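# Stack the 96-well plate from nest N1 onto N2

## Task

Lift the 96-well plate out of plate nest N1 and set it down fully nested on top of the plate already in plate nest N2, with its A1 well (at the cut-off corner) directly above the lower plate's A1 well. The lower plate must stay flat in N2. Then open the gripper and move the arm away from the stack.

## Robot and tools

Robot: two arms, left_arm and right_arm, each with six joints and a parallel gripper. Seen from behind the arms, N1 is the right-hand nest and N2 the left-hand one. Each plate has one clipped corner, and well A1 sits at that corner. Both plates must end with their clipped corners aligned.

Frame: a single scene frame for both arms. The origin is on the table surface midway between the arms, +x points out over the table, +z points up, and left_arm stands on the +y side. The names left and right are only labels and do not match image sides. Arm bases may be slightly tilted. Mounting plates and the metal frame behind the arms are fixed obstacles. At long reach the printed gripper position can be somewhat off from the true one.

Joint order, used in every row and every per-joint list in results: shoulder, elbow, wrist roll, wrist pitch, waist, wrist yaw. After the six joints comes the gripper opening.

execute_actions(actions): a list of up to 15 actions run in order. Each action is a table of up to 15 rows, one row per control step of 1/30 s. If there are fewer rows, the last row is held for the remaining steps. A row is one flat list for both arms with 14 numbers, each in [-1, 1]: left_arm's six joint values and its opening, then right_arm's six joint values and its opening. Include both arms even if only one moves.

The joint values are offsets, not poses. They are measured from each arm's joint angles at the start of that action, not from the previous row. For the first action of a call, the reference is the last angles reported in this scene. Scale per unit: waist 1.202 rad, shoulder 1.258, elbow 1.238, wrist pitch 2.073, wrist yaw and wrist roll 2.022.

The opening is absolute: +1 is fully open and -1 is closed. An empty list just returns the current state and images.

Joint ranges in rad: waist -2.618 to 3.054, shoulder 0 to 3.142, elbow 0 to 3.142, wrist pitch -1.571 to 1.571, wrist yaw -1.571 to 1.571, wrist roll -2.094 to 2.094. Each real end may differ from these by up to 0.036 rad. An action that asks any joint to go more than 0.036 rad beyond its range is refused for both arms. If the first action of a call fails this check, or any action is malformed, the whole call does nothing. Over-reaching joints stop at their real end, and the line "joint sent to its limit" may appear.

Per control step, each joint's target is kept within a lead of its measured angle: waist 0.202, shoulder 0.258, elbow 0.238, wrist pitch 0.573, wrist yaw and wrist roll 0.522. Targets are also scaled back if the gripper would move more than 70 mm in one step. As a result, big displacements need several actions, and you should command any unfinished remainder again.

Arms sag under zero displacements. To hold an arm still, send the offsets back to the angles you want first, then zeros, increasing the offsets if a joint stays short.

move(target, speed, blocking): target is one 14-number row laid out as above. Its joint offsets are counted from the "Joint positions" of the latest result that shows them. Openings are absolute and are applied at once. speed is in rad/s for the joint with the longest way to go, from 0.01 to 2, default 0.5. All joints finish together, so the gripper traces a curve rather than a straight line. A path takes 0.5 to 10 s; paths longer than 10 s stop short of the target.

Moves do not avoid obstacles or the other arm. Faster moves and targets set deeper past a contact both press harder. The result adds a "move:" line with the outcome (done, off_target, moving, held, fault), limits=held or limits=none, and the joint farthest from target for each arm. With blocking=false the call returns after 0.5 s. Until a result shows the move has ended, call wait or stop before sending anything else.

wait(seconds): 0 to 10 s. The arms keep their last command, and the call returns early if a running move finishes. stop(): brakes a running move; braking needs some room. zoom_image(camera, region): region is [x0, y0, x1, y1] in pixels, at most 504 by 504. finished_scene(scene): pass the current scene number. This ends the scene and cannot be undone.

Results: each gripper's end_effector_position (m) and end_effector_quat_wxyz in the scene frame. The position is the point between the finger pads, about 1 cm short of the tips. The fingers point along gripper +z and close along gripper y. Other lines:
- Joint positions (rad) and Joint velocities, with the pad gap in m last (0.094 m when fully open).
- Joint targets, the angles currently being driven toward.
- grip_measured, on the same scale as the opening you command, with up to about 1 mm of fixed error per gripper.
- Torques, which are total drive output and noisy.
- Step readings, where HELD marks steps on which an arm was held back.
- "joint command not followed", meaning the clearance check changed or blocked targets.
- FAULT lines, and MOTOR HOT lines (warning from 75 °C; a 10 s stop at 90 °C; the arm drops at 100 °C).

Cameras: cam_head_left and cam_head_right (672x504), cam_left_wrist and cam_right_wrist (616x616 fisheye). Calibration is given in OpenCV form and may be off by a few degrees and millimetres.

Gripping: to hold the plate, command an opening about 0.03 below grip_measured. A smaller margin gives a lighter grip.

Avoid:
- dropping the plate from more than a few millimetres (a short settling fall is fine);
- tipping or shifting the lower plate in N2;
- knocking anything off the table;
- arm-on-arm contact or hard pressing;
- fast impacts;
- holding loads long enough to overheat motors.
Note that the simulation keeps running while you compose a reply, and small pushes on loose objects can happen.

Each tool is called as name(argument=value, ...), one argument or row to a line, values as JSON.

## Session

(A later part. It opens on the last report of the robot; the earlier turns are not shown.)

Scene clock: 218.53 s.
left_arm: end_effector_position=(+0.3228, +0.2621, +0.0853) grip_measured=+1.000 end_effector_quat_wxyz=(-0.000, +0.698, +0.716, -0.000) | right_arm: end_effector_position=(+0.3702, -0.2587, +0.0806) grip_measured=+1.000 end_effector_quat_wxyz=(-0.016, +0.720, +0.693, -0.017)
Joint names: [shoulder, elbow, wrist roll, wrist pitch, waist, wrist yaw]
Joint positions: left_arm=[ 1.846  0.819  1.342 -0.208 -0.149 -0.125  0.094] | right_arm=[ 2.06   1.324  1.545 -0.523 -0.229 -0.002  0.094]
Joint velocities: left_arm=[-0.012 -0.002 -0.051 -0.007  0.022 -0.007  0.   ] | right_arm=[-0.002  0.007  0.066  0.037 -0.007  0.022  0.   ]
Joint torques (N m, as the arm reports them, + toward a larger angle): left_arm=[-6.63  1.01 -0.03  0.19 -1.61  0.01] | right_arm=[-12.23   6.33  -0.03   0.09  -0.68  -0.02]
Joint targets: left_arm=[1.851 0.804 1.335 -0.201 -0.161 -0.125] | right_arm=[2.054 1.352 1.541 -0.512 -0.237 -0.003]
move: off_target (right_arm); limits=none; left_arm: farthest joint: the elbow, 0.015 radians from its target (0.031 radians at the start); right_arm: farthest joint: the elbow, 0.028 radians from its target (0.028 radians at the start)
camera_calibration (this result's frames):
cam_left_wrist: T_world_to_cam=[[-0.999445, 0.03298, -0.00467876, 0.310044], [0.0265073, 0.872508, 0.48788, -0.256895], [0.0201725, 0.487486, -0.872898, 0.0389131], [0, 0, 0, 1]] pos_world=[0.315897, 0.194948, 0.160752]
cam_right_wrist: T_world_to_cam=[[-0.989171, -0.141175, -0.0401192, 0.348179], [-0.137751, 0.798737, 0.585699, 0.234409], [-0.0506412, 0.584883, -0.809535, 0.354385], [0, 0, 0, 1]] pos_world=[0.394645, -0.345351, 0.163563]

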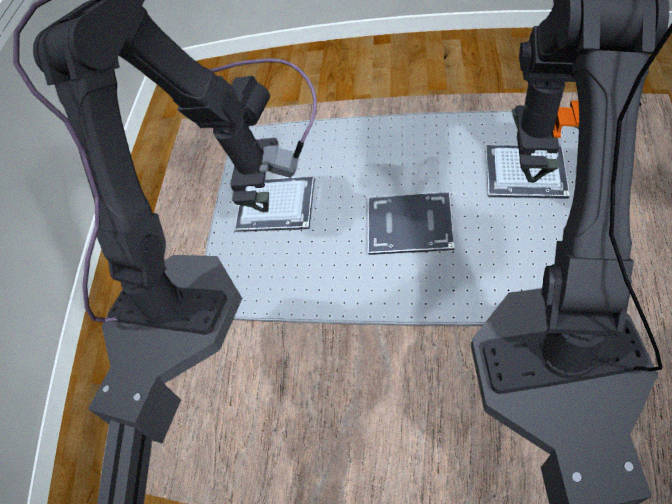

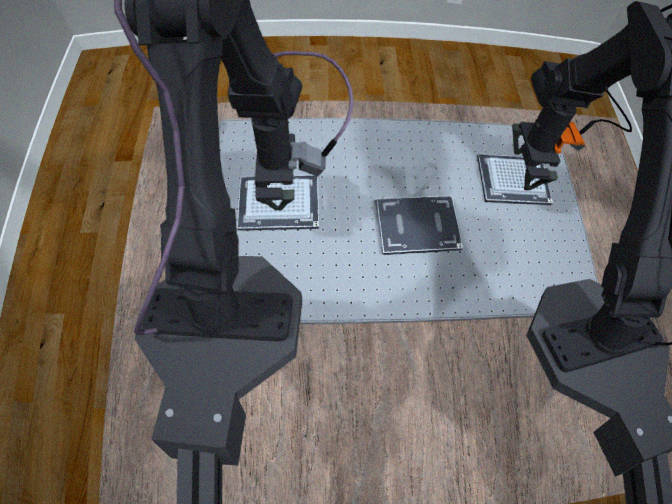

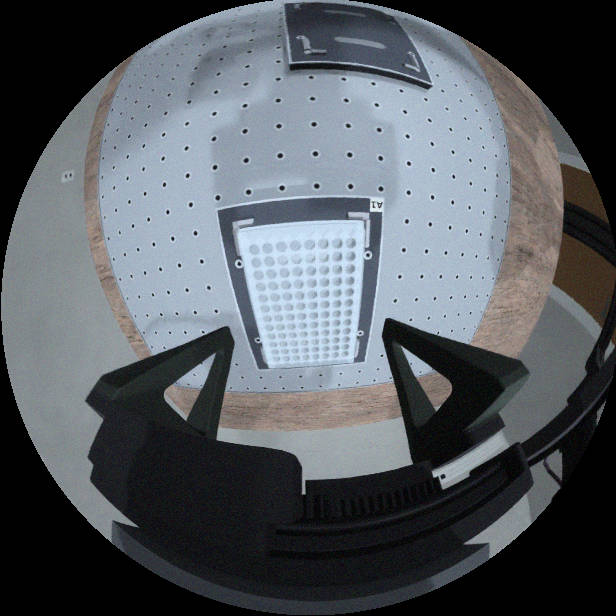

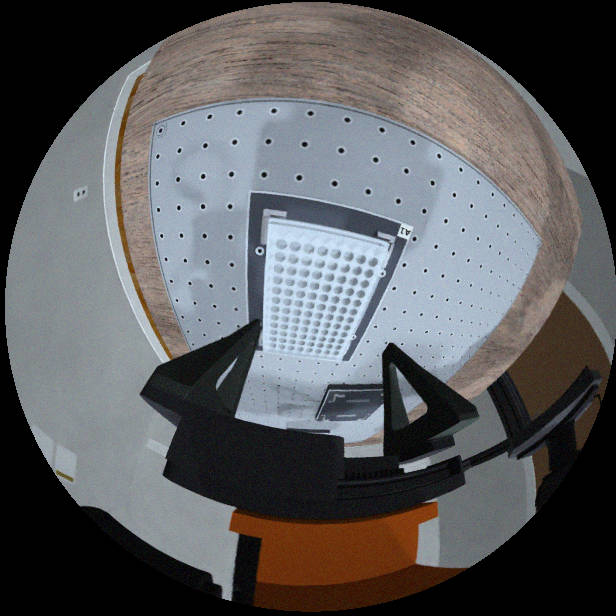

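move(
  target=[0,0,0,0,0,0,1,0.030,0,0,0.046,0,0,1],
  speed=0.2,
)

Scene clock: 286.93 s.
left_arm: end_effector_position=(+0.3229, +0.2621, +0.0853) grip_measured=+1.000 end_effector_quat_wxyz=(-0.000, +0.698, +0.716, +0.000) | right_arm: end_effector_position=(+0.3802, -0.2594, +0.0657) grip_measured=+1.000 end_effector_quat_wxyz=(+0.000, +0.721, +0.693, -0.002)
Joint names: [shoulder, elbow, wrist roll, wrist pitch, waist, wrist yaw]
Joint positions: left_arm=[ 1.846  0.819  1.342 -0.207 -0.149 -0.125  0.094] | right_arm=[ 2.1    1.324  1.545 -0.439 -0.229 -0.002  0.094]
Joint velocities: left_arm=[-0.002  0.012  0.007  0.022 -0.012  0.007  0.   ] | right_arm=[-0.007  0.002 -0.022 -0.037 -0.002 -0.037  0.   ]
Joint torques (N m, as the arm reports them, + toward a larger angle): left_arm=[-6.96  2.04  0.    0.13 -0.83  0.01] | right_arm=[-12.08   3.96   0.     0.18  -0.02  -0.02]
Joint targets: left_arm=[1.846 0.819 1.342 -0.208 -0.149 -0.125] | right_arm=[2.098 1.324 1.545 -0.427 -0.229 -0.002]
move: done; limits=none; left_arm: farthest joint: the wrist pitch, 0.001 radians from its target (0.001 radians at the start); right_arm: farthest joint: the wrist pitch, 0.011 radians from its target (0.095 radians at the start)
camera_calibration (this result's frames):
cam_left_wrist: T_world_to_cam=[[-0.999445, 0.0329321, -0.0050518, 0.310181], [0.026285, 0.872546, 0.487823, -0.256814], [0.020473, 0.48742, -0.872928, 0.0388431], [0, 0, 0, 1]] pos_world=[0.315964, 0.194934, 0.160754]
cam_right_wrist: T_world_to_cam=[[-0.986444, -0.141572, -0.0829746, 0.359004], [-0.163385, 0.800335, 0.576861, 0.255854], [-0.01526, 0.582599, -0.812617, 0.329358], [0, 0, 0, 1]] pos_world=[0.400966, -0.345828, 0.149838]

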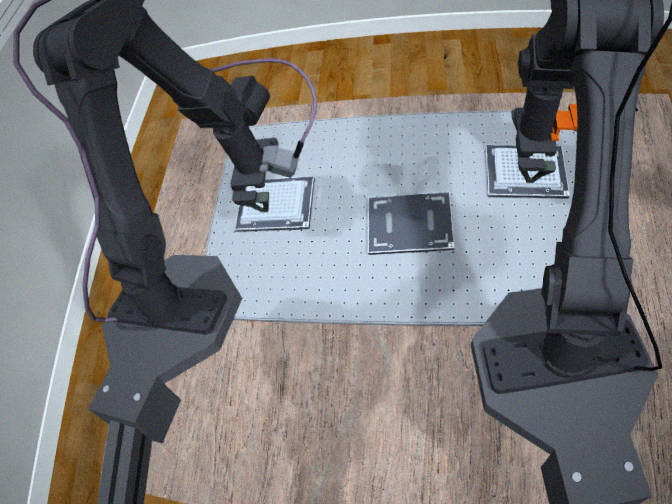

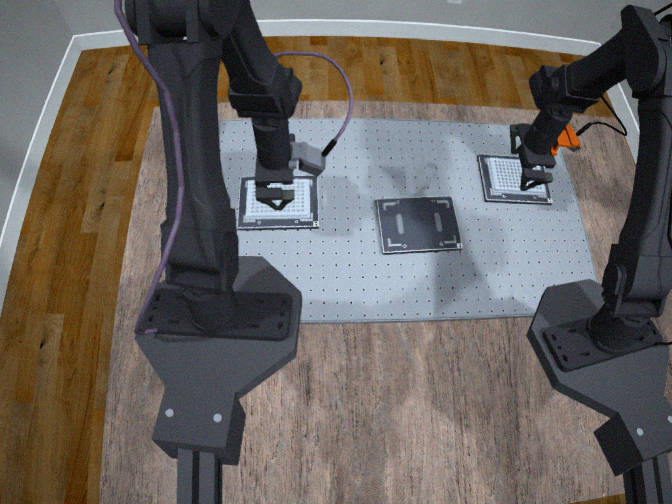

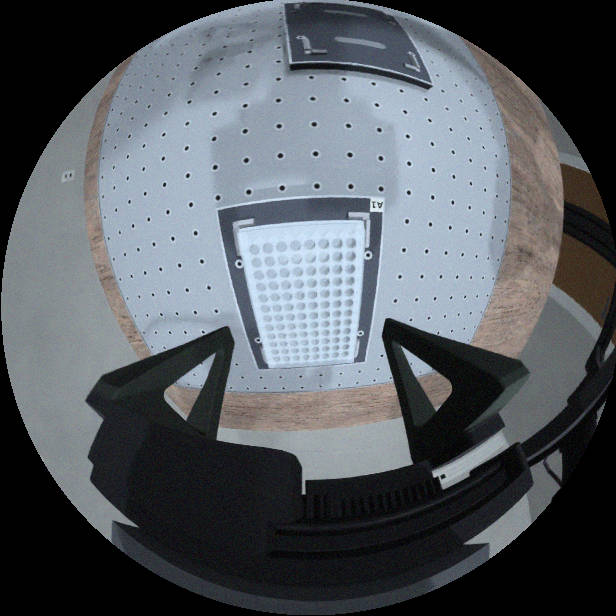

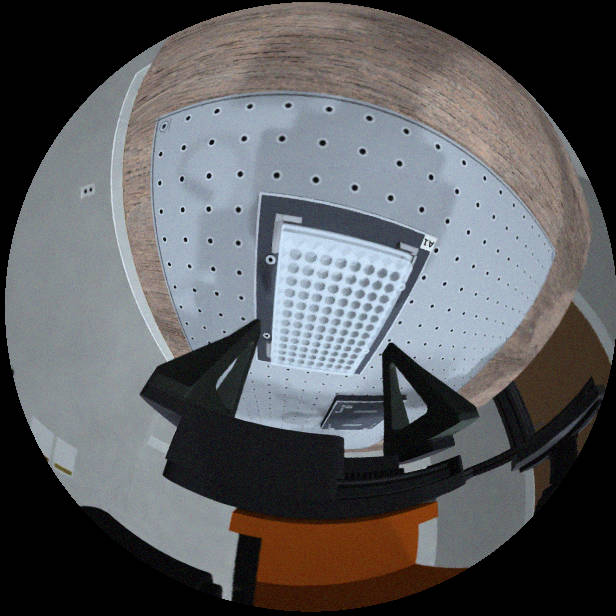

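zoom_image(
  camera="cam_right_wrist",
  region=[240, 210, 430, 390],
)

Region (240, 210, 430, 390) of cam_right_wrist's 616x616 image, scaled by 2.653, with more detail than that image has; it fills the top 477 rows of this view, and the rest is white.

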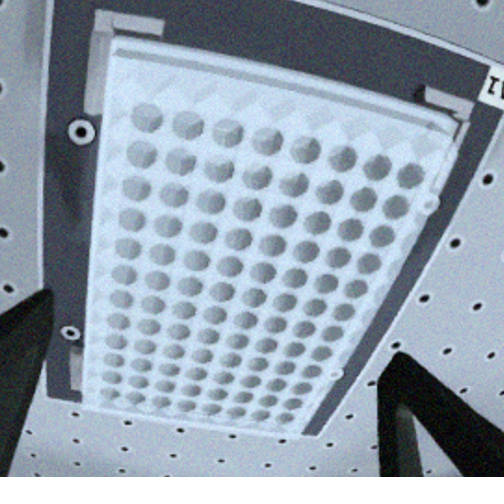

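move(
  target=[0,0,0,0,0,0,1,0.025,0,0,0.0235,0,0,1],
  speed=0.08,
)

Scene clock: 312.40 s.
left_arm: end_effector_position=(+0.3229, +0.2621, +0.0853) grip_measured=+1.000 end_effector_quat_wxyz=(-0.000, +0.698, +0.716, +0.000) | right_arm: end_effector_position=(+0.3800, -0.2595, +0.0536) grip_measured=+1.000 end_effector_quat_wxyz=(+0.002, +0.721, +0.693, -0.001)
Joint names: [shoulder, elbow, wrist roll, wrist pitch, waist, wrist yaw]
Joint positions: left_arm=[ 1.846  0.819  1.342 -0.207 -0.149 -0.125  0.094] | right_arm=[ 2.134  1.324  1.545 -0.401 -0.229 -0.002  0.094]
Joint velocities: left_arm=[-0.007  0.012 -0.081 -0.022 -0.007 -0.066  0.   ] | right_arm=[-0.007 -0.012  0.022 -0.007  0.032 -0.037  0.   ]
Joint torques (N m, as the arm reports them, + toward a larger angle): left_arm=[-6.97  2.03  0.    0.14 -0.83  0.01] | right_arm=[-12.07   3.83   0.01   0.19  -0.04  -0.03]
Joint targets: left_arm=[1.846 0.819 1.342 -0.207 -0.149 -0.125] | right_arm=[2.131 1.324 1.545 -0.390 -0.229 -0.002]
move: done; limits=none; left_arm: farthest joint: the waist, 0.000 radians from its target (0.000 radians at the start); right_arm: farthest joint: the wrist pitch, 0.011 radians from its target (0.048 radians at the start)
camera_calibration (this result's frames):
cam_left_wrist: T_world_to_cam=[[-0.999445, 0.0329321, -0.0050518, 0.310181], [0.026285, 0.872546, 0.487823, -0.256814], [0.020473, 0.48742, -0.872928, 0.0388431], [0, 0, 0, 1]] pos_world=[0.315964, 0.194934, 0.160754]
cam_right_wrist: T_world_to_cam=[[-0.986085, -0.141616, -0.0870667, 0.357917], [-0.165816, 0.800486, 0.575957, 0.263816], [-0.0118693, 0.58238, -0.81283, 0.318285], [0, 0, 0, 1]] pos_world=[0.400459, -0.345857, 0.137928]

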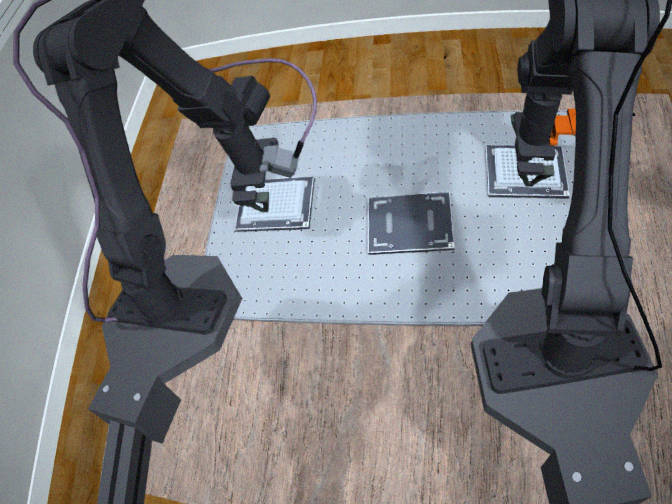

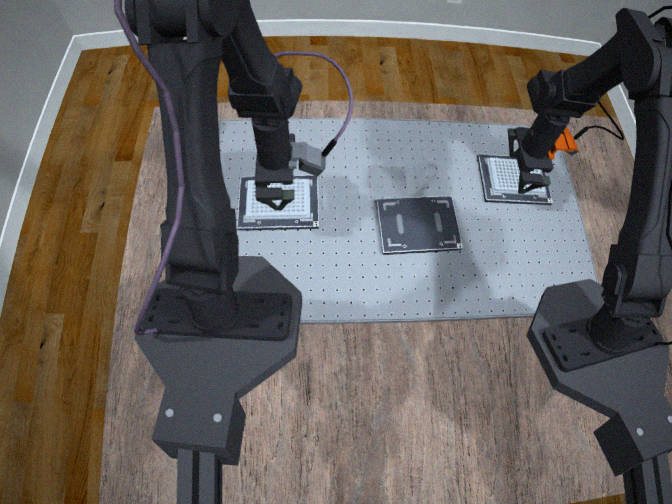

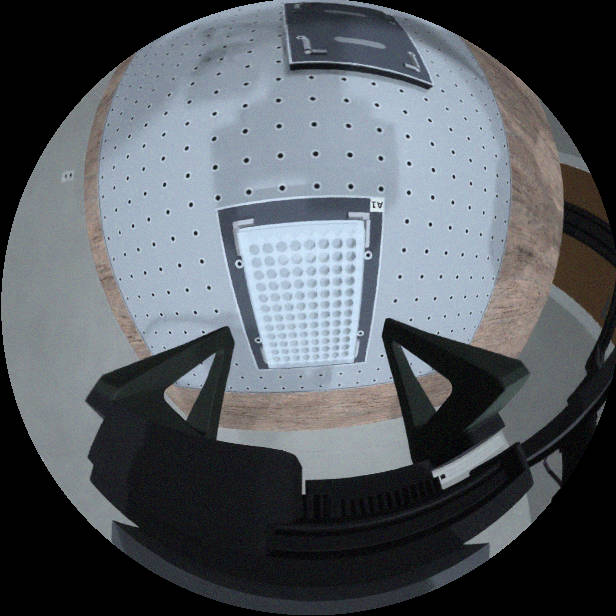

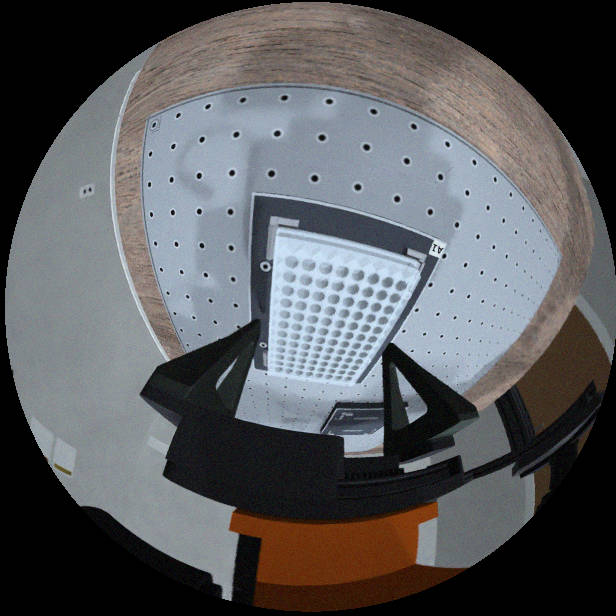

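zoom_image(
  camera="cam_right_wrist",
  region=[240, 290, 420, 400],
)

Region (240, 290, 420, 400) of cam_right_wrist's 616x616 image, scaled by 2.800, with more detail than that image has.

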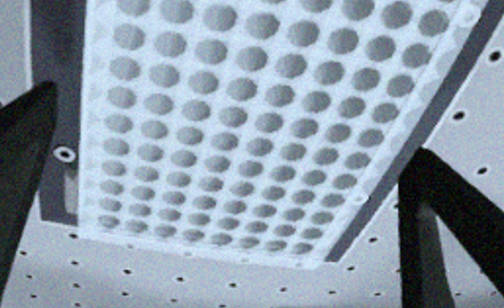

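zoom_image(
  camera="cam_right_wrist",
  region=[360, 320, 410, 370],
)

zoom_image(
  camera="cam_right_wrist",
  region=[245, 305, 295, 355],
)

Region (360, 320, 410, 370) of cam_right_wrist's 616x616 image, scaled by 10.080, with more detail than that image has.

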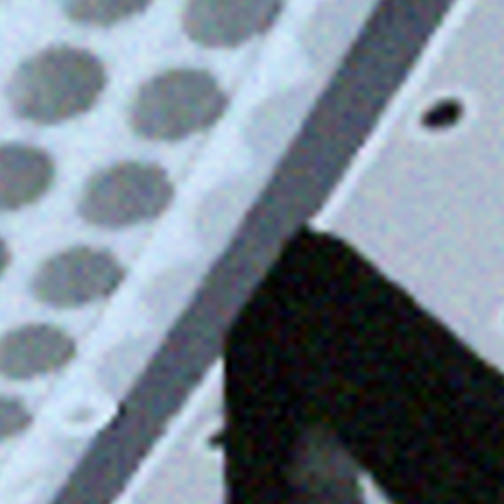

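Region (245, 305, 295, 355) of cam_right_wrist's 616x616 image, scaled by 10.080, with more detail than that image has.

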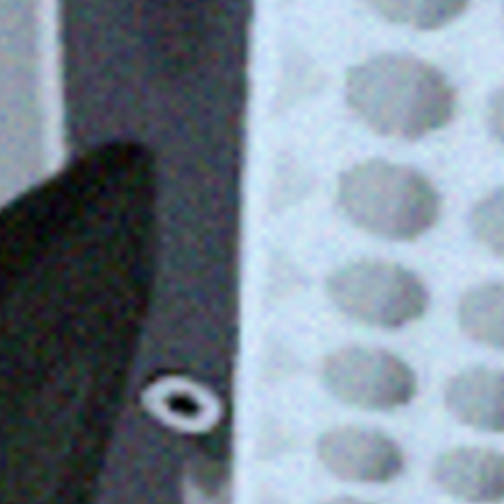

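execute_actions(
  actions=[
    [[0,0,0,0,0,0,1,0,0,0,0,0,0,0.97],[0,0,0,0,0,0,1,0,0,0,0,0,0,0.94],[0,0,0,0,0,0,1,0,0,0,0,0,0,0.91],[0,0,0,0,0,0,1,0,0,0,0,0,0,0.88],[0,0,0,0,0,0,1,0,0,0,0,0,0,0.85],[0,0,0,0,0,0,1,0,0,0,0,0,0,0.83],[0,0,0,0,0,0,1,0,0,0,0,0,0,0.81],[0,0,0,0,0,0,1,0,0,0,0,0,0,0.79],[0,0,0,0,0,0,1,0,0,0,0,0,0,0.775],[0,0,0,0,0,0,1,0,0,0,0,0,0,0.76],[0,0,0,0,0,0,1,0,0,0,0,0,0,0.75],[0,0,0,0,0,0,1,0,0,0,0,0,0,0.745],[0,0,0,0,0,0,1,0,0,0,0,0,0,0.74],[0,0,0,0,0,0,1,0,0,0,0,0,0,0.74],[0,0,0,0,0,0,1,0,0,0,0,0,0,0.74]],
  ],
)

Scene clock: 354.90 s.
left_arm: end_effector_position=(+0.3229, +0.2621, +0.0853) grip_measured=+1.000 end_effector_quat_wxyz=(-0.000, +0.698, +0.716, +0.000) | right_arm: end_effector_position=(+0.3796, -0.2594, +0.0536) grip_measured=+0.743 end_effector_quat_wxyz=(+0.001, +0.721, +0.693, -0.001)
Joint names: [shoulder, elbow, wrist roll, wrist pitch, waist, wrist yaw]
Joint positions: left_arm=[ 1.846  0.819  1.342 -0.207 -0.149 -0.125  0.094] | right_arm=[ 2.134  1.324  1.545 -0.403 -0.229 -0.002  0.082]
Joint velocities: left_arm=[ 0.002  0.007  0.007 -0.007  0.002 -0.051  0.   ] | right_arm=[-0.002 -0.002  0.051 -0.037 -0.017 -0.066 -0.001]
Joint torques (N m, as the arm reports them, + toward a larger angle): left_arm=[-6.97  2.03  0.    0.14 -0.83  0.01] | right_arm=[-11.96   3.84   0.     0.09  -0.07  -0.02]
Joint targets: left_arm=[1.846 0.819 1.342 -0.207 -0.149 -0.125] | right_arm=[2.134 1.324 1.545 -0.401 -0.229 -0.002]
Step readings (joint positions):
0: left_arm=[1.846 0.819 1.342 -0.207 -0.149 -0.125] | right_arm=[2.134 1.324 1.545 -0.401 -0.229 -0.002]
1: left_arm=[1.846 0.819 1.342 -0.207 -0.149 -0.125] | right_arm=[2.134 1.324 1.545 -0.401 -0.229 -0.002]
2: left_arm=[1.846 0.819 1.342 -0.207 -0.149 -0.125] | right_arm=[2.134 1.324 1.545 -0.401 -0.229 -0.002]
4: left_arm=[1.846 0.819 1.342 -0.207 -0.149 -0.125] | right_arm=[2.134 1.324 1.545 -0.401 -0.229 -0.002]
8: left_arm=[1.846 0.819 1.342 -0.207 -0.149 -0.125] | right_arm=[2.134 1.324 1.545 -0.401 -0.229 -0.002]
15: Joint positions above
camera_calibration (this result's frames):
cam_left_wrist: T_world_to_cam=[[-0.999445, 0.0329321, -0.0050518, 0.310181], [0.026285, 0.872546, 0.487823, -0.256814], [0.020473, 0.48742, -0.872928, 0.0388431], [0, 0, 0, 1]] pos_world=[0.315964, 0.194934, 0.160754]
cam_right_wrist: T_world_to_cam=[[-0.986218, -0.1416, -0.0855789, 0.357522], [-0.164932, 0.800431, 0.576287, 0.263366], [-0.0131024, 0.582459, -0.812754, 0.318751], [0, 0, 0, 1]] pos_world=[0.400208, -0.345841, 0.137888]

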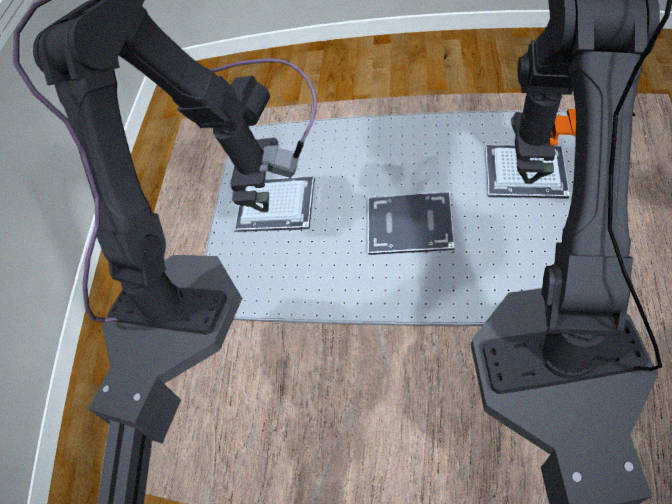

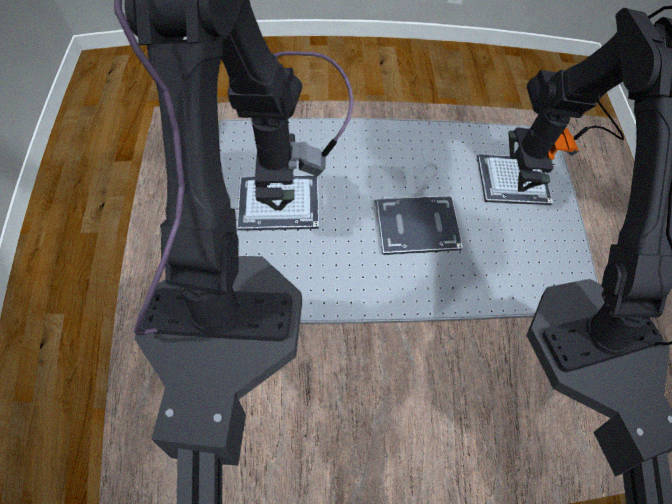

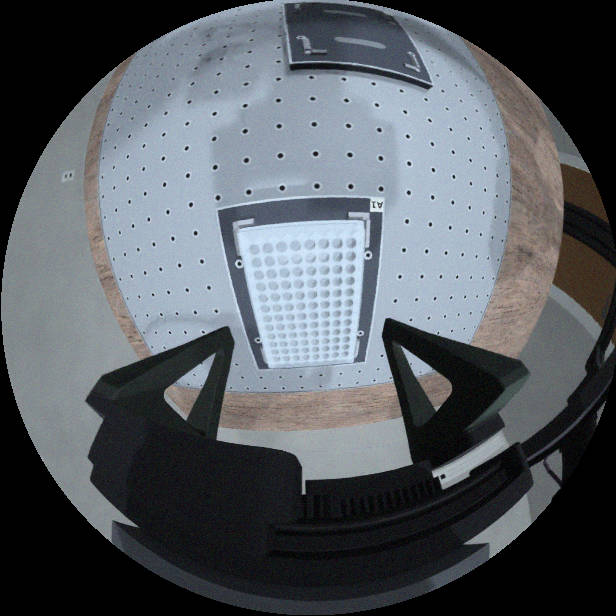

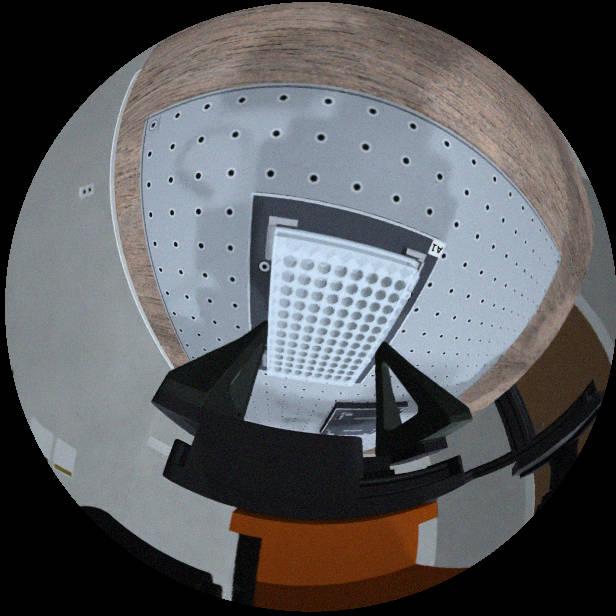

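zoom_image(
  camera="cam_right_wrist",
  region=[250, 310, 410, 370],
)

Region (250, 310, 410, 370) of cam_right_wrist's 616x616 image, scaled by 3.150, with more detail than that image has; it fills the top 189 rows of this view, and the rest is white.

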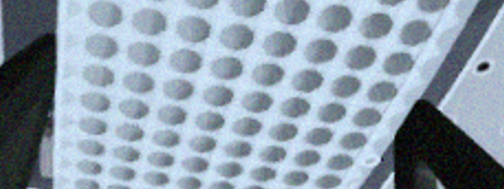

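execute_actions(
  actions=[
    [[0,0,0,0,0,0,1,0,0,0,0,0,0,0.735],[0,0,0,0,0,0,1,0,0,0,0,0,0,0.73],[0,0,0,0,0,0,1,0,0,0,0,0,0,0.725],[0,0,0,0,0,0,1,0,0,0,0,0,0,0.72],[0,0,0,0,0,0,1,0,0,0,0,0,0,0.715],[0,0,0,0,0,0,1,0,0,0,0,0,0,0.71],[0,0,0,0,0,0,1,0,0,0,0,0,0,0.705],[0,0,0,0,0,0,1,0,0,0,0,0,0,0.70],[0,0,0,0,0,0,1,0,0,0,0,0,0,0.695],[0,0,0,0,0,0,1,0,0,0,0,0,0,0.69],[0,0,0,0,0,0,1,0,0,0,0,0,0,0.685],[0,0,0,0,0,0,1,0,0,0,0,0,0,0.68],[0,0,0,0,0,0,1,0,0,0,0,0,0,0.68],[0,0,0,0,0,0,1,0,0,0,0,0,0,0.68],[0,0,0,0,0,0,1,0,0,0,0,0,0,0.68]],
  ],
)

Scene clock: 367.00 s.
left_arm: end_effector_position=(+0.3229, +0.2621, +0.0853) grip_measured=+1.000 end_effector_quat_wxyz=(-0.000, +0.698, +0.716, +0.000) | right_arm: end_effector_position=(+0.3797, -0.2594, +0.0536) grip_measured=+0.683 end_effector_quat_wxyz=(+0.002, +0.721, +0.693, -0.001)
Joint names: [shoulder, elbow, wrist roll, wrist pitch, waist, wrist yaw]
Joint positions: left_arm=[ 1.846  0.819  1.342 -0.207 -0.149 -0.125  0.094] | right_arm=[ 2.134  1.324  1.545 -0.402 -0.229 -0.002  0.079]
Joint velocities: left_arm=[ 0.012 -0.007 -0.022  0.022 -0.002  0.022  0.   ] | right_arm=[-0.007 -0.007 -0.037 -0.022  0.012 -0.037  0.001]
Joint torques (N m, as the arm reports them, + toward a larger angle): left_arm=[-6.97  2.04  0.    0.14 -0.83  0.01] | right_arm=[-12.     3.76   0.02   0.06  -0.1    0.  ]
Joint targets: left_arm=[1.846 0.819 1.342 -0.207 -0.149 -0.125] | right_arm=[2.134 1.324 1.545 -0.403 -0.229 -0.002]
Step readings (joint positions):
0: left_arm=[1.846 0.819 1.342 -0.207 -0.149 -0.125] | right_arm=[2.134 1.324 1.545 -0.403 -0.229 -0.002]
1: left_arm=[1.846 0.819 1.342 -0.207 -0.149 -0.125] | right_arm=[2.134 1.324 1.545 -0.403 -0.229 -0.002]
2: left_arm=[1.846 0.819 1.342 -0.207 -0.149 -0.125] | right_arm=[2.134 1.324 1.545 -0.403 -0.229 -0.002]
4: left_arm=[1.846 0.819 1.342 -0.207 -0.149 -0.125] | right_arm=[2.134 1.324 1.545 -0.403 -0.229 -0.002]
8: left_arm=[1.846 0.819 1.342 -0.207 -0.149 -0.125] | right_arm=[2.134 1.324 1.545 -0.403 -0.229 -0.002]
15: Joint positions above
camera_calibration (this result's frames):
cam_left_wrist: T_world_to_cam=[[-0.999445, 0.0329321, -0.0050518, 0.310181], [0.026285, 0.872546, 0.487823, -0.256814], [0.020473, 0.48742, -0.872928, 0.0388431], [0, 0, 0, 1]] pos_world=[0.315964, 0.194934, 0.160754]
cam_right_wrist: T_world_to_cam=[[-0.986185, -0.141604, -0.0859508, 0.357621], [-0.165153, 0.800445, 0.576205, 0.263479], [-0.0127941, 0.58244, -0.812773, 0.318635], [0, 0, 0, 1]] pos_world=[0.400271, -0.345845, 0.137898]

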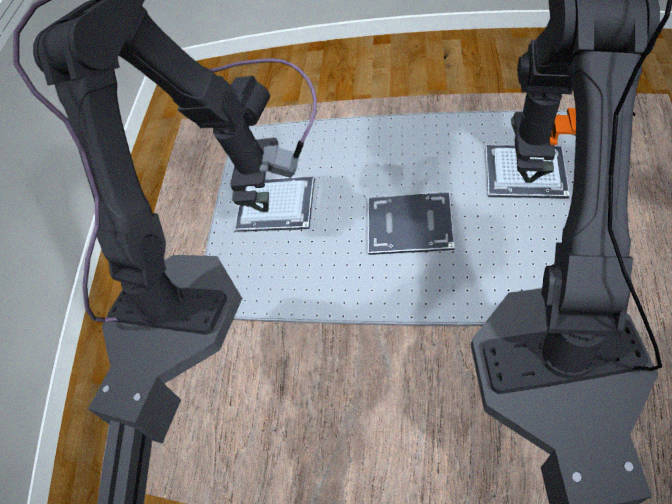

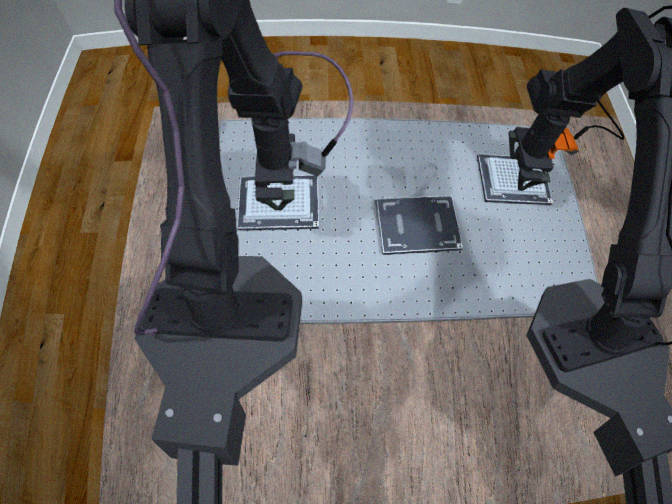

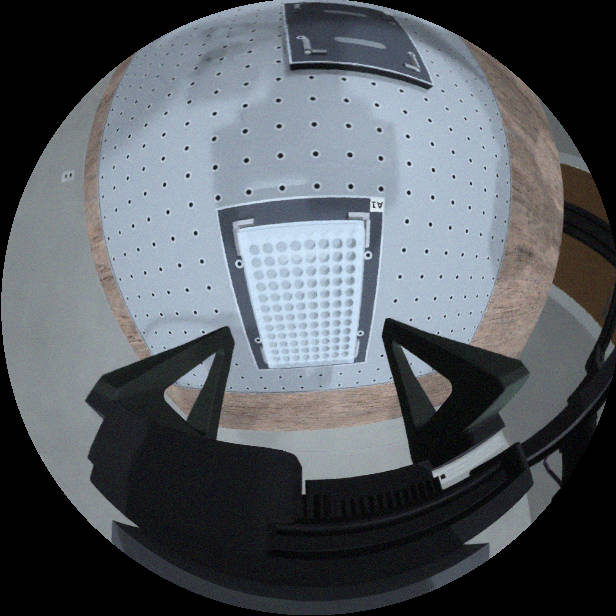

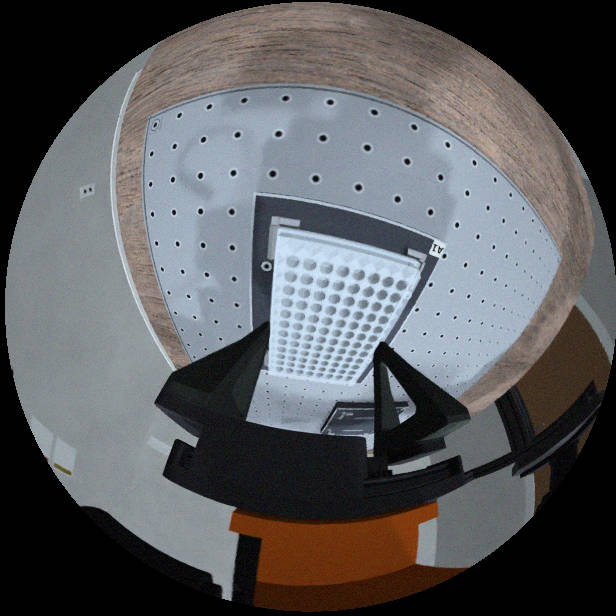

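zoom_image(
  camera="cam_right_wrist",
  region=[350, 320, 400, 370],
)

zoom_image(
  camera="cam_right_wrist",
  region=[250, 305, 300, 355],
)

Region (350, 320, 400, 370) of cam_right_wrist's 616x616 image, scaled by 10.080, with more detail than that image has.

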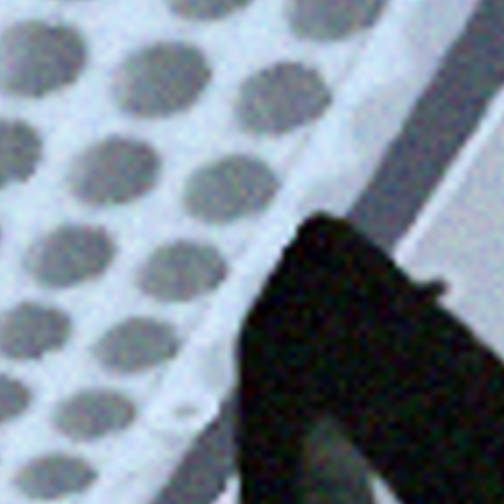

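Region (250, 305, 300, 355) of cam_right_wrist's 616x616 image, scaled by 10.080, with more detail than that image has.

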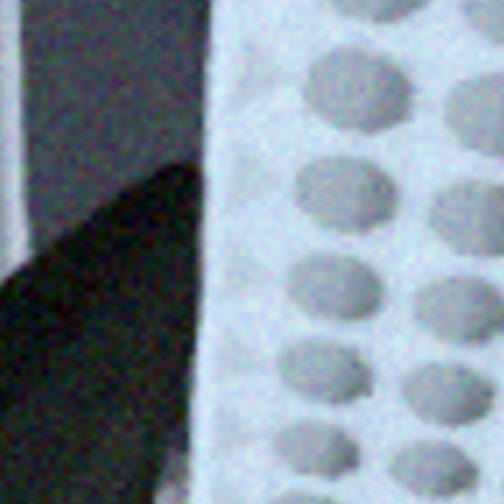

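execute_actions(
  actions=[
    [[0,0,0,0,0,0,1,0,0,0,0,0,0,0.70],[0,0,0,0,0,0,1,0,0,0,0,0,0,0.73],[0,0,0,0,0,0,1,0,0,0,0,0,0,0.77],[0,0,0,0,0,0,1,0,0,0,0,0,0,0.81],[0,0,0,0,0,0,1,0,0,0,0,0,0,0.85],[0,0,0,0,0,0,1,0,0,0,0,0,0,0.89],[0,0,0,0,0,0,1,0,0,0,0,0,0,0.92],[0,0,0,0,0,0,1,0.001,0,0,0.004,0,0,0.93],[0,0,0,0,0,0,1,0.003,0,0,0.006,0,0,0.93],[0,0,0,0,0,0,1,0.005,0,0,0.008,0,0,0.93],[0,0,0,0,0,0,1,0.007,0,0,0.0095,0,0,0.93],[0,0,0,0,0,0,1,0.009,0,0,0.011,0,0,0.93],[0,0,0,0,0,0,1,0.010,0,0,0.012,0,0,0.93],[0,0,0,0,0,0,1,0.011,0,0,0.0125,0,0,0.93],[0,0,0,0,0,0,1,0.011,0,0,0.0125,0,0,0.93]],
  ],
)

Scene clock: 461.07 s.
left_arm: end_effector_position=(+0.3229, +0.2621, +0.0853) grip_measured=+1.000 end_effector_quat_wxyz=(-0.000, +0.698, +0.716, +0.000) | right_arm: end_effector_position=(+0.3842, -0.2596, +0.0541) grip_measured=+0.928 end_effector_quat_wxyz=(+0.008, +0.720, +0.693, +0.005)
Joint names: [shoulder, elbow, wrist roll, wrist pitch, waist, wrist yaw]
Joint positions: left_arm=[ 1.846  0.819  1.342 -0.207 -0.149 -0.125  0.094] | right_arm=[ 2.132  1.324  1.545 -0.386 -0.229 -0.002  0.091]
Joint velocities: left_arm=[ 0.007  0.017  0.066  0.007 -0.017 -0.081  0.   ] | right_arm=[-0.027  0.012 -0.022  0.051  0.002 -0.051  0.001]
Joint torques (N m, as the arm reports them, + toward a larger angle): left_arm=[-6.97  2.03  0.    0.14 -0.84  0.01] | right_arm=[-10.51   3.73   0.05   0.18   0.02  -0.01]
Joint targets: left_arm=[1.846 0.819 1.342 -0.207 -0.149 -0.125] | right_arm=[2.147 1.324 1.545 -0.377 -0.229 -0.002]
Step readings (joint positions):
0: left_arm=[1.846 0.819 1.342 -0.207 -0.149 -0.125] | right_arm=[2.134 1.324 1.545 -0.402 -0.229 -0.002]
1: left_arm=[1.846 0.819 1.342 -0.207 -0.149 -0.125] | right_arm=[2.134 1.324 1.545 -0.402 -0.229 -0.002]
2: left_arm=[1.846 0.819 1.342 -0.207 -0.149 -0.125] | right_arm=[2.134 1.324 1.545 -0.402 -0.229 -0.002]
4: left_arm=[1.846 0.819 1.342 -0.207 -0.149 -0.125] | right_arm=[2.134 1.324 1.545 -0.398 -0.229 -0.002]
8: left_arm=[1.846 0.819 1.342 -0.207 -0.149 -0.125] | right_arm=[2.132 1.324 1.545 -0.393 -0.229 -0.002]
15: Joint positions above
camera_calibration (this result's frames):
cam_left_wrist: T_world_to_cam=[[-0.999445, 0.0329321, -0.0050518, 0.310181], [0.026285, 0.872546, 0.487823, -0.256814], [0.020473, 0.48742, -0.872928, 0.0388431], [0, 0, 0, 1]] pos_world=[0.315964, 0.194934, 0.160754]
cam_right_wrist: T_world_to_cam=[[-0.98447, -0.14174, -0.103575, 0.36234], [-0.175542, 0.80065, 0.57284, 0.268308], [0.0017328, 0.582125, -0.813097, 0.313503], [0, 0, 0, 1]] pos_world=[0.403269, -0.345961, 0.13874]

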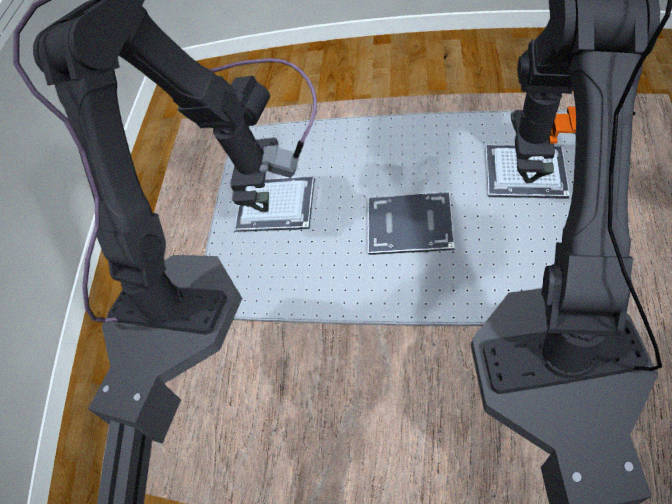

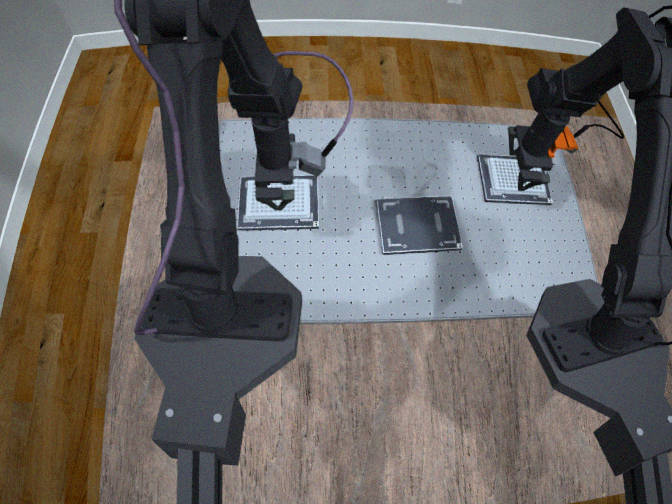

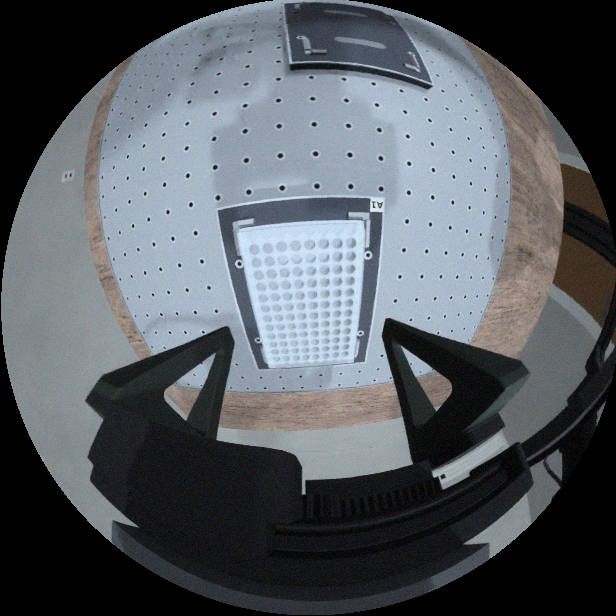

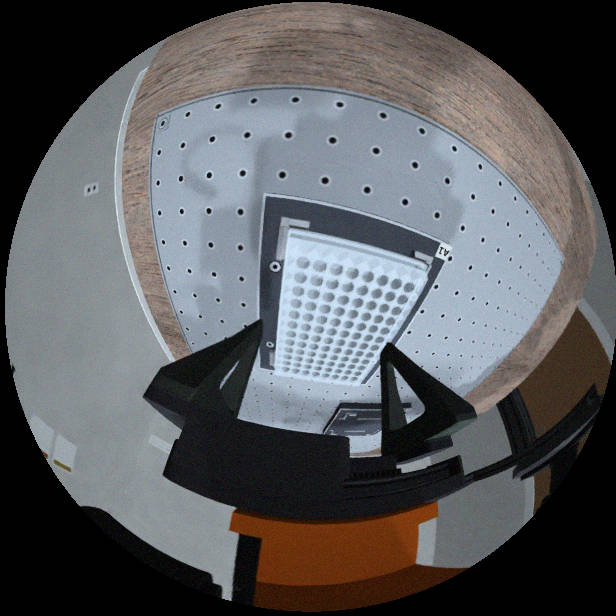

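execute_actions(
  actions=[
    [[0,0,0,0,0,0,1,0.006,0,0,0,0,0,0.96],[0,0,0,0,0,0,1,0.006,0,0,0,0,0,0.99],[0,0,0,0,0,0,1,0.006,0,0,0,0,0,1],[0,0,0,0,0,0,1,0.006,0,0,0,0,0,1],[0,0,0,0,0,0,1,0.006,0,0,0,0,0,1],[0,0,0,0,0,0,1,0.014,0,0,0,0,0,1],[0,0,0,0,0,0,1,0.020,0,0,0,0,0,1],[0,0,0,0,0,0,1,0.020,0,0,0,0,0,1],[0,0,0,0,0,0,1,0.020,0,0,0,0,0,1],[0,0,0,0,0,0,1,0.011,0,0,0,0,0,1],[0,0,0,0,0,0,1,0.011,0,0,0,0,0,1],[0,0,0,0,0,0,1,0.011,0,0,0,0,0,1],[0,0,0,0,0,0,1,0.011,0,0,0,0,0,1],[0,0,0,0,0,0,1,0.011,0,0,0,0,0,1],[0,0,0,0,0,0,1,0.011,0,0,0,0,0,1]],
  ],
)

Scene clock: 476.97 s.
left_arm: end_effector_position=(+0.3229, +0.2621, +0.0853) grip_measured=+1.000 end_effector_quat_wxyz=(-0.000, +0.698, +0.716, +0.000) | right_arm: end_effector_position=(+0.3858, -0.2596, +0.0544) grip_measured=+1.000 end_effector_quat_wxyz=(+0.010, +0.720, +0.693, +0.008)
Joint names: [shoulder, elbow, wrist roll, wrist pitch, waist, wrist yaw]
Joint positions: left_arm=[ 1.846  0.819  1.342 -0.207 -0.149 -0.125  0.094] | right_arm=[ 2.132  1.324  1.545 -0.38  -0.229 -0.003  0.094]
Joint velocities: left_arm=[-0.017  0.007  0.037 -0.022  0.002 -0.022  0.   ] | right_arm=[-0.002  0.012 -0.066  0.051 -0.012 -0.037  0.   ]
Joint torques (N m, as the arm reports them, + toward a larger angle): left_arm=[-6.97  2.03  0.    0.13 -0.83  0.01] | right_arm=[-10.6    3.88   0.01   0.08  -0.03  -0.03]
Joint targets: left_arm=[1.846 0.819 1.342 -0.207 -0.149 -0.125] | right_arm=[2.146 1.324 1.545 -0.385 -0.229 -0.002]
Step readings (joint positions):
0: left_arm=[1.846 0.819 1.342 -0.207 -0.149 -0.125] | right_arm=[2.132 1.324 1.545 -0.386 -0.229 -0.002]
1: left_arm=[1.846 0.819 1.342 -0.207 -0.149 -0.125] | right_arm=[2.132 1.324 1.545 -0.385 -0.229 -0.003]
2: left_arm=[1.846 0.819 1.342 -0.207 -0.149 -0.125] | right_arm=[2.132 1.324 1.545 -0.384 -0.229 -0.003]
4: left_arm=[1.846 0.819 1.342 -0.207 -0.149 -0.125] | right_arm=[2.132 1.324 1.545 -0.381 -0.229 -0.003]
8: left_arm=[1.846 0.819 1.342 -0.207 -0.149 -0.125] | right_arm=[2.132 1.324 1.545 -0.380 -0.229 -0.003]
15: Joint positions above
camera_calibration (this result's frames):
cam_left_wrist: T_world_to_cam=[[-0.999445, 0.0329321, -0.0050518, 0.310181], [0.026285, 0.872546, 0.487823, -0.256814], [0.020473, 0.48742, -0.872928, 0.0388431], [0, 0, 0, 1]] pos_world=[0.315964, 0.194934, 0.160754]
cam_right_wrist: T_world_to_cam=[[-0.983813, -0.14178, -0.109592, 0.363957], [-0.179073, 0.800648, 0.571747, 0.269849], [0.00668188, 0.582117, -0.813077, 0.311855], [0, 0, 0, 1]] pos_world=[0.404305, -0.345989, 0.139163]

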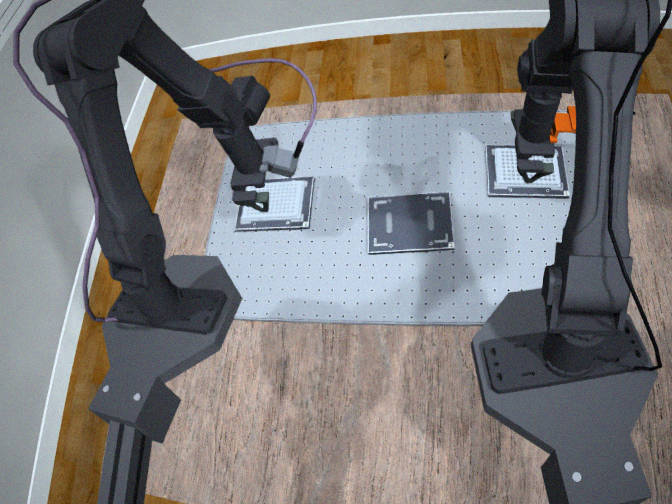

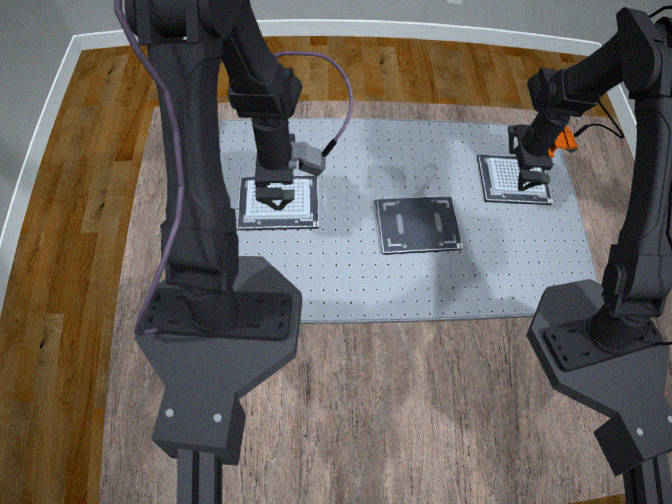

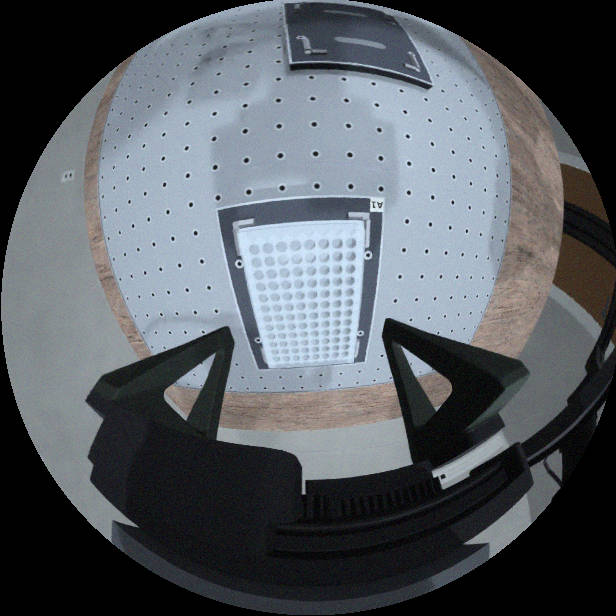

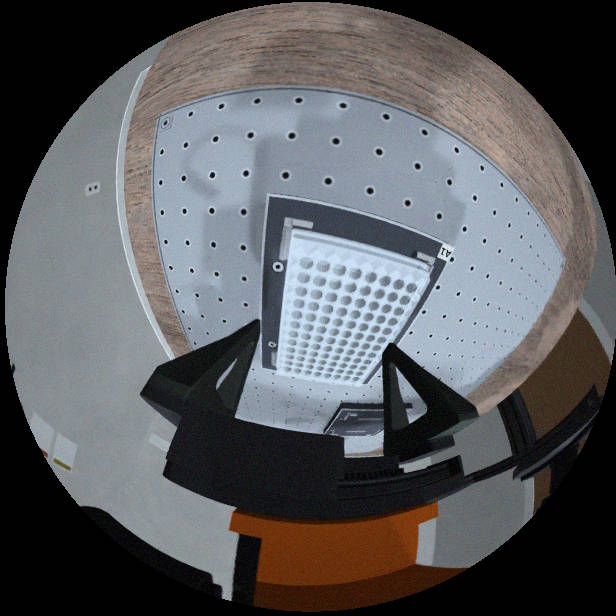

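zoom_image(
  camera="cam_head_right",
  region=[290, 200, 325, 230],
)

zoom_image(
  camera="cam_right_wrist",
  region=[360, 320, 410, 370],
)

zoom_image(
  camera="cam_right_wrist",
  region=[250, 305, 300, 355],
)

Region (290, 200, 325, 230) of cam_head_right's 672x504 image, scaled by 14.400, with more detail than that image has; it fills the top 432 rows of this view, and the rest is white.

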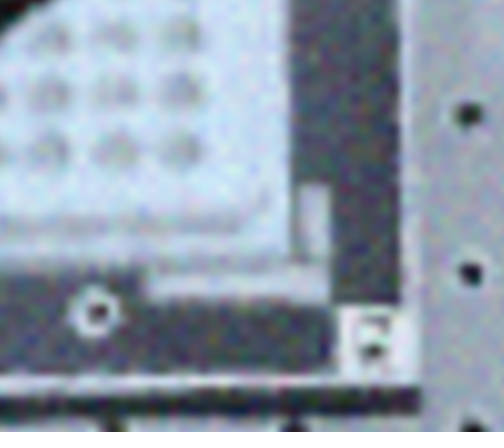

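Region (360, 320, 410, 370) of cam_right_wrist's 616x616 image, scaled by 10.080, with more detail than that image has.

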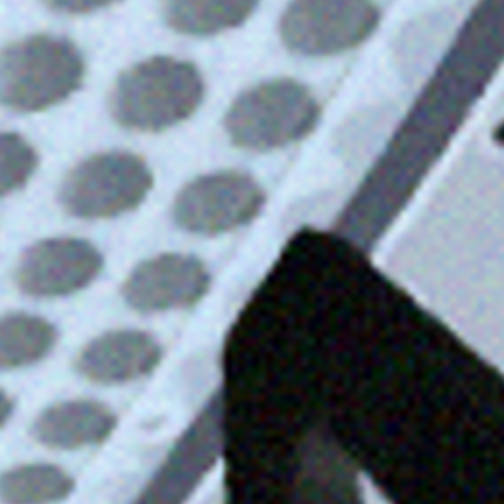

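Region (250, 305, 300, 355) of cam_right_wrist's 616x616 image, scaled by 10.080, with more detail than that image has.

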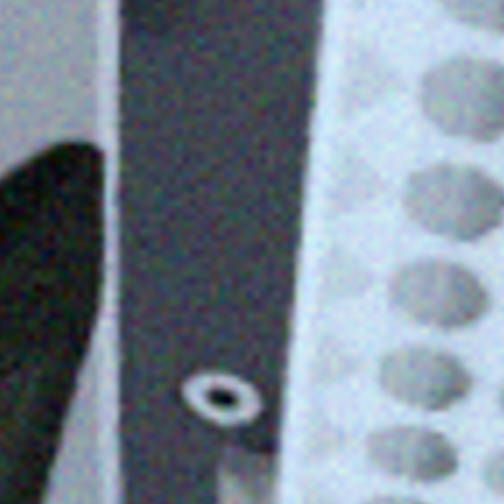

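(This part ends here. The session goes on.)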